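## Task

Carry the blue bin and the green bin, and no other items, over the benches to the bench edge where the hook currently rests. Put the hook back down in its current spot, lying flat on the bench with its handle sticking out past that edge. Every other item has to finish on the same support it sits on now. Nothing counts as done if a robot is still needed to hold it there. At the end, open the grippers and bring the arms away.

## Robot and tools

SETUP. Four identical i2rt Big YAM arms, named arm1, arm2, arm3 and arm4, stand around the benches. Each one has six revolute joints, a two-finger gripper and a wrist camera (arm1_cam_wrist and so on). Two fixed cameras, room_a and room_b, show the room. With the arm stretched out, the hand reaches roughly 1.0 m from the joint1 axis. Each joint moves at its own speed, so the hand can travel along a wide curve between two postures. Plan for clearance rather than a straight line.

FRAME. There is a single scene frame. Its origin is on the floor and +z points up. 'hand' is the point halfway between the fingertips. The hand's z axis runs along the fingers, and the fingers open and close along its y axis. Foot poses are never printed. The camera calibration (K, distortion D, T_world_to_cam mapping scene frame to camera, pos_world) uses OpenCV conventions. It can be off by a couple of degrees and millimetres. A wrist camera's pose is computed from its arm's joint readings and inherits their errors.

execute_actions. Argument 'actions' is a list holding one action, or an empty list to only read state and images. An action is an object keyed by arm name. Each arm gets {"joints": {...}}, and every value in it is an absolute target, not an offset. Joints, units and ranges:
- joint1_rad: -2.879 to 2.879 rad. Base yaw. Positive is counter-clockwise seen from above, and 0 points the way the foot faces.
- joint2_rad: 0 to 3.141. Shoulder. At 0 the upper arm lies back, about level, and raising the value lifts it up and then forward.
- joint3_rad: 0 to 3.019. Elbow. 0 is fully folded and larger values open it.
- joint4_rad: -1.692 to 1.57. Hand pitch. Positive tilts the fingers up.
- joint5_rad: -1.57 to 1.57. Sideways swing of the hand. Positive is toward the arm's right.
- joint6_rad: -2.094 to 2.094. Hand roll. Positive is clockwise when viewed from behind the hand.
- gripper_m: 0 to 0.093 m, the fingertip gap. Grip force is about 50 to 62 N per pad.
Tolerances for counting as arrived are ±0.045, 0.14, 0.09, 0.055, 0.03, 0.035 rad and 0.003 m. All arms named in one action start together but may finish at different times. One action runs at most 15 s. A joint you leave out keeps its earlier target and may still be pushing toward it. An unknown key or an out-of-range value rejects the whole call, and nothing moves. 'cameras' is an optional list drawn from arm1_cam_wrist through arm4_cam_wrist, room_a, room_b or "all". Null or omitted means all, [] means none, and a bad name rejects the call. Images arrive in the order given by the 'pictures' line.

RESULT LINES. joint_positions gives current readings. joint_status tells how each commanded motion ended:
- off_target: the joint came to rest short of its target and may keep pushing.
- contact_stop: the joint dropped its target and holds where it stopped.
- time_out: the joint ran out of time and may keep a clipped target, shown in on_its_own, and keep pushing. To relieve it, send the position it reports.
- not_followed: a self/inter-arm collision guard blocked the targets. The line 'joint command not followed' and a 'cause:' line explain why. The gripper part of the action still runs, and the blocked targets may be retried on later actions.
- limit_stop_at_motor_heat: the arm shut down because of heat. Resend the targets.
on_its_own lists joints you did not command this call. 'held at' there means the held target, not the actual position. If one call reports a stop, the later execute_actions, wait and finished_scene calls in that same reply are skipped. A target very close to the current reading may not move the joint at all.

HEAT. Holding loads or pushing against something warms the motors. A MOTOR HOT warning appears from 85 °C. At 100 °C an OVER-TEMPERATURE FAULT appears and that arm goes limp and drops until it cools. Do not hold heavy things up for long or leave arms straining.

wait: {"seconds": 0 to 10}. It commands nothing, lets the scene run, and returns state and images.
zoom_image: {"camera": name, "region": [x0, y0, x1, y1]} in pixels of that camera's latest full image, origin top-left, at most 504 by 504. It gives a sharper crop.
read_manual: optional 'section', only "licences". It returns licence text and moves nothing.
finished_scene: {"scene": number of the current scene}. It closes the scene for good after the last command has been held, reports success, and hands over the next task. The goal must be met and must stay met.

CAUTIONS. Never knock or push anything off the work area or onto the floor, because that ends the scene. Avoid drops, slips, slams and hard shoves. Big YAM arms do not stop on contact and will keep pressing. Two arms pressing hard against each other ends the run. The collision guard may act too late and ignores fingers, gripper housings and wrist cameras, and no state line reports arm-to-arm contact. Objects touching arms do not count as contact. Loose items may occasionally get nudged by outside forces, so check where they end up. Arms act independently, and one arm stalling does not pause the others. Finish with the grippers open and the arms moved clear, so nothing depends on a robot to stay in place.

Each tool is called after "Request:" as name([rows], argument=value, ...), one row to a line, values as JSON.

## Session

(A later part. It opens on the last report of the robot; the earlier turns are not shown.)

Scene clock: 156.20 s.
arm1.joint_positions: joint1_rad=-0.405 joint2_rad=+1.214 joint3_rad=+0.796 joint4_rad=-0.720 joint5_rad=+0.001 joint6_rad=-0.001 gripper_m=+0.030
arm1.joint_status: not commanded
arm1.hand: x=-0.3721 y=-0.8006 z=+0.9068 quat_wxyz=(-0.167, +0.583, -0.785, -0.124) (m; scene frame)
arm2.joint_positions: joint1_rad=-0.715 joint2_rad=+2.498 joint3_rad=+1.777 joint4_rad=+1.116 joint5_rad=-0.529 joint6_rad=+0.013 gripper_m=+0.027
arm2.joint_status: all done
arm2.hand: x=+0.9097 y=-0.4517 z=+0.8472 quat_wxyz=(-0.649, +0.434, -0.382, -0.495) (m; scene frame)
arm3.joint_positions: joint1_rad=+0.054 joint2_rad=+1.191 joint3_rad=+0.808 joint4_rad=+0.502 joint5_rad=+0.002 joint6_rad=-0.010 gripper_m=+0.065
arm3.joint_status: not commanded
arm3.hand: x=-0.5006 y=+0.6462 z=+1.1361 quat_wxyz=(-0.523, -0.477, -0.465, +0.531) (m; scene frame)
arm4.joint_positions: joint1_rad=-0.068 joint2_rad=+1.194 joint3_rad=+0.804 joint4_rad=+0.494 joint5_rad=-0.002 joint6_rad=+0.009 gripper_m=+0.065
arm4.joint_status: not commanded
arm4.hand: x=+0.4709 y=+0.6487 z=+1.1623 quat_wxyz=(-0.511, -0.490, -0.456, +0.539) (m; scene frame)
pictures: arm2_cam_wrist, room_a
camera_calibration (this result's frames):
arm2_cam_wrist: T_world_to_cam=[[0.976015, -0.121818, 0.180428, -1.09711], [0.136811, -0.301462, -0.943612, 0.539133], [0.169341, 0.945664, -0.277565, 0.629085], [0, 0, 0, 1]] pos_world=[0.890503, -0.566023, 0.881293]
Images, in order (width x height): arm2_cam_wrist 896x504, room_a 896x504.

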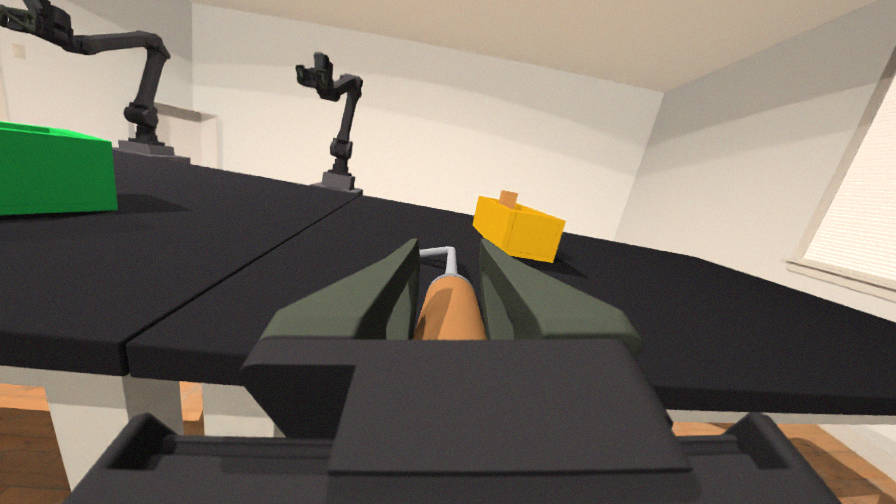

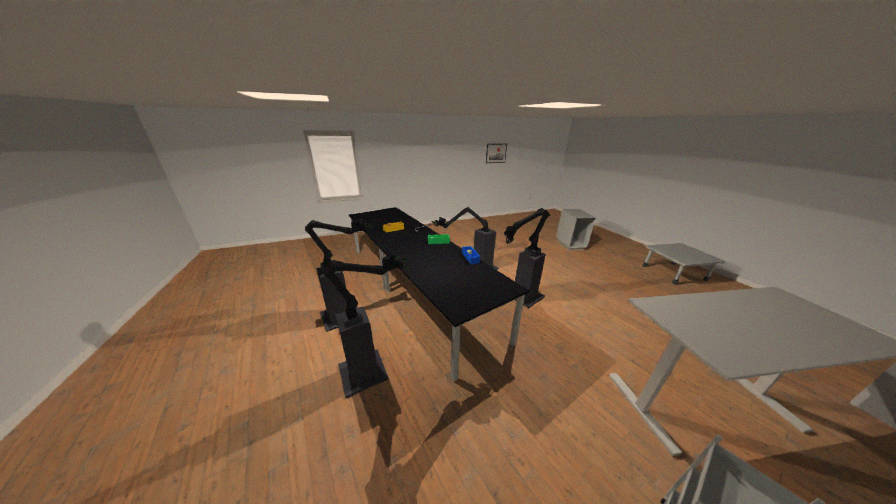

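Request:
execute_actions([
  {"arm2":{"joints":{"joint2_rad":2.72,"joint3_rad":1.98,"joint4_rad":1.2}}},
], cameras=["arm2_cam_wrist"])

Scene clock: 157.13 s.
arm1.joint_positions: joint1_rad=-0.405 joint2_rad=+1.214 joint3_rad=+0.796 joint4_rad=-0.720 joint5_rad=+0.001 joint6_rad=-0.001 gripper_m=+0.030
arm1.joint_status: not commanded
arm1.hand: x=-0.3721 y=-0.8006 z=+0.9068 quat_wxyz=(-0.167, +0.583, -0.785, -0.124) (m; scene frame)
arm2.joint_positions: joint1_rad=-0.707 joint2_rad=+2.657 joint3_rad=+1.950 joint4_rad=+1.236 joint5_rad=-0.536 joint6_rad=+0.014 gripper_m=+0.027
arm2.joint_status: all done
arm2.hand: x=+0.9102 y=-0.4371 z=+0.8214 quat_wxyz=(-0.682, +0.421, -0.325, -0.502) (m; scene frame)
arm3.joint_positions: joint1_rad=+0.054 joint2_rad=+1.191 joint3_rad=+0.808 joint4_rad=+0.502 joint5_rad=+0.002 joint6_rad=-0.010 gripper_m=+0.065
arm3.joint_status: not commanded
arm3.hand: x=-0.5006 y=+0.6462 z=+1.1361 quat_wxyz=(-0.523, -0.477, -0.465, +0.531) (m; scene frame)
arm4.joint_positions: joint1_rad=-0.068 joint2_rad=+1.194 joint3_rad=+0.804 joint4_rad=+0.494 joint5_rad=-0.002 joint6_rad=+0.009 gripper_m=+0.065
arm4.joint_status: not commanded
arm4.hand: x=+0.4709 y=+0.6487 z=+1.1623 quat_wxyz=(-0.511, -0.490, -0.456, +0.539) (m; scene frame)
pictures: arm2_cam_wrist
camera_calibration (this result's frames):
arm2_cam_wrist: T_world_to_cam=[[0.960567, -0.12993, 0.245825, -1.1344], [0.217947, -0.197158, -0.955839, 0.500899], [0.172658, 0.971724, -0.161066, 0.520671], [0, 0, 0, 1]] pos_world=[0.890596, -0.554583, 0.841504]
Images, in order (width x height): arm2_cam_wrist 896x504.

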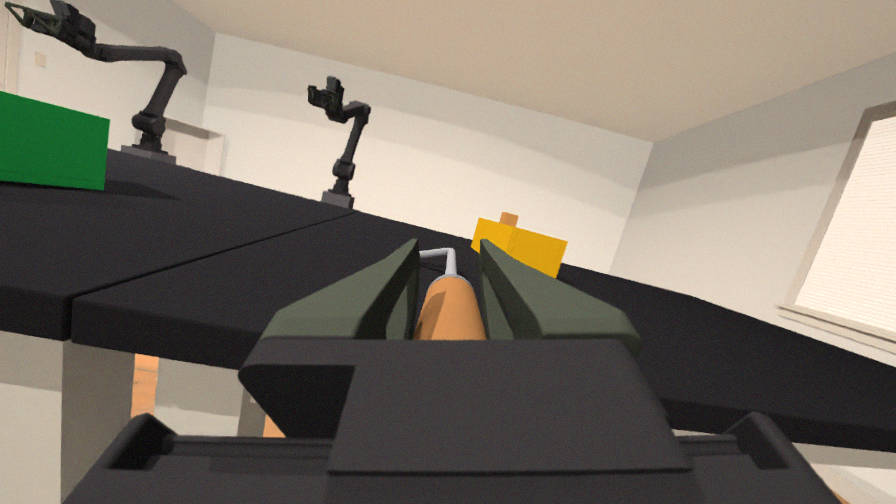

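Handle is held below the tips; probably down on bench.

Request:
execute_actions([
  {"arm2":{"joints":{"gripper_m":0.08}}},
], cameras=[])

Request:
execute_actions([
  {"arm2":{"joints":{"joint1_rad":-0.85,"joint2_rad":2.4,"joint3_rad":1.4,"joint5_rad":-0.75}}},
], cameras=["arm2_cam_wrist","room_b"])

Request:
zoom_image(camera="room_b", region=[400,210,640,320])

Scene clock: 158.13 s.
arm1.joint_positions: joint1_rad=-0.405 joint2_rad=+1.214 joint3_rad=+0.796 joint4_rad=-0.720 joint5_rad=+0.001 joint6_rad=-0.001 gripper_m=+0.030
arm1.joint_status: not commanded
arm1.hand: x=-0.3721 y=-0.8006 z=+0.9068 quat_wxyz=(-0.167, +0.583, -0.785, -0.124) (m; scene frame)
arm2.joint_positions: joint1_rad=-0.703 joint2_rad=+2.692 joint3_rad=+1.950 joint4_rad=+1.213 joint5_rad=-0.547 joint6_rad=+0.008 gripper_m=+0.080
arm2.joint_status: all done
arm2.hand: x=+0.9061 y=-0.4340 z=+0.7873 quat_wxyz=(-0.665, +0.434, -0.343, -0.502) (m; scene frame)
arm3.joint_positions: joint1_rad=+0.054 joint2_rad=+1.191 joint3_rad=+0.808 joint4_rad=+0.502 joint5_rad=+0.002 joint6_rad=-0.010 gripper_m=+0.065
arm3.joint_status: not commanded
arm3.hand: x=-0.5006 y=+0.6462 z=+1.1361 quat_wxyz=(-0.523, -0.477, -0.465, +0.531) (m; scene frame)
arm4.joint_positions: joint1_rad=-0.068 joint2_rad=+1.194 joint3_rad=+0.804 joint4_rad=+0.494 joint5_rad=-0.002 joint6_rad=+0.009 gripper_m=+0.065
arm4.joint_status: not commanded
arm4.hand: x=+0.4709 y=+0.6487 z=+1.1623 quat_wxyz=(-0.511, -0.490, -0.456, +0.539) (m; scene frame)
pictures: none
No camera images: the call's "cameras" was empty. Leave "cameras" out to get every camera's image.

Scene clock: 159.63 s.
arm1.joint_positions: joint1_rad=-0.405 joint2_rad=+1.214 joint3_rad=+0.796 joint4_rad=-0.720 joint5_rad=+0.001 joint6_rad=-0.001 gripper_m=+0.030
arm1.joint_status: not commanded
arm1.hand: x=-0.3721 y=-0.8006 z=+0.9068 quat_wxyz=(-0.167, +0.583, -0.785, -0.124) (m; scene frame)
arm2.joint_positions: joint1_rad=-0.854 joint2_rad=+2.389 joint3_rad=+1.408 joint4_rad=+1.208 joint5_rad=-0.748 joint6_rad=+0.007 gripper_m=+0.080
arm2.joint_status: all done
arm2.hand: x=+0.9132 y=-0.5743 z=+0.7786 quat_wxyz=(-0.583, +0.487, -0.423, -0.493) (m; scene frame)
arm3.joint_positions: joint1_rad=+0.054 joint2_rad=+1.191 joint3_rad=+0.808 joint4_rad=+0.502 joint5_rad=+0.002 joint6_rad=-0.010 gripper_m=+0.065
arm3.joint_status: not commanded
arm3.hand: x=-0.5006 y=+0.6462 z=+1.1361 quat_wxyz=(-0.523, -0.477, -0.465, +0.531) (m; scene frame)
arm4.joint_positions: joint1_rad=-0.068 joint2_rad=+1.194 joint3_rad=+0.804 joint4_rad=+0.494 joint5_rad=-0.002 joint6_rad=+0.009 gripper_m=+0.065
arm4.joint_status: not commanded
arm4.hand: x=+0.4709 y=+0.6487 z=+1.1623 quat_wxyz=(-0.511, -0.490, -0.456, +0.539) (m; scene frame)
pictures: arm2_cam_wrist, room_b
camera_calibration (this result's frames):
arm2_cam_wrist: T_world_to_cam=[[0.989148, -0.0279746, 0.144237, -1.03298], [0.116511, -0.448732, -0.886039, 0.326099], [0.0895106, 0.893228, -0.440603, 0.895061], [0, 0, 0, 1]] pos_world=[0.903654, -0.68206, 0.832297]
Images, in order (width x height): arm2_cam_wrist 896x504, room_b 896x504.

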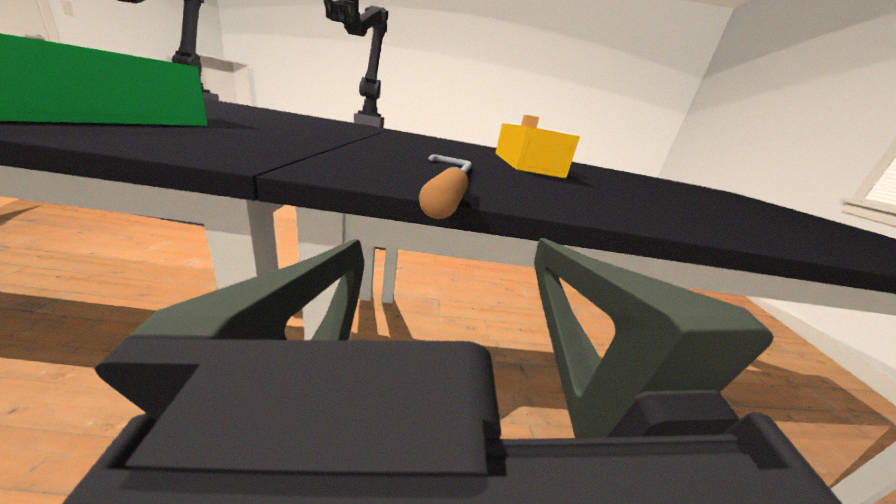

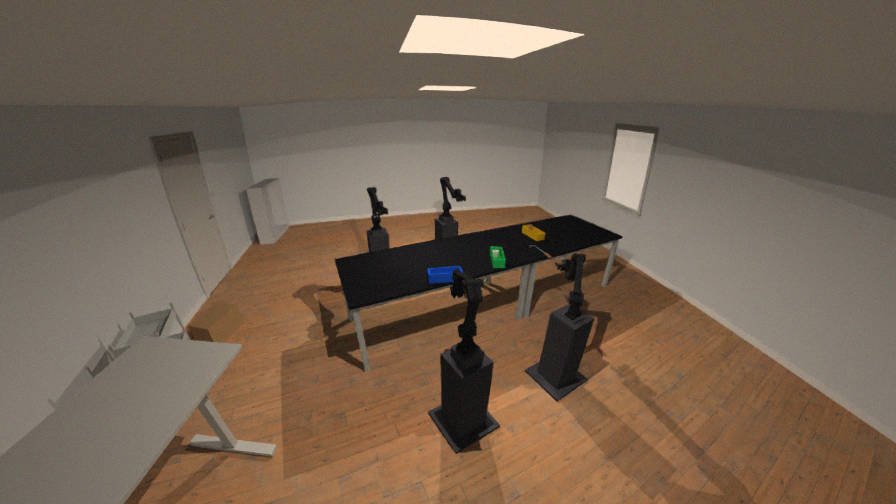

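Region (400, 210, 640, 320) of room_b's 896x504 image, scaled by 2.100, with more detail than that image has; it fills the top 231 rows of this view, and the rest is white.

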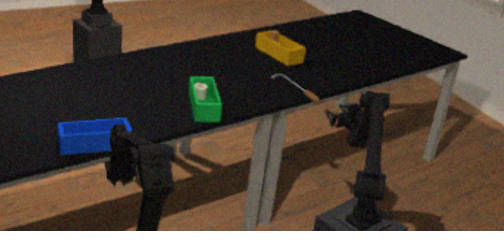

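Request:
finished_scene(scene=1)

The scene is finished: the task was done.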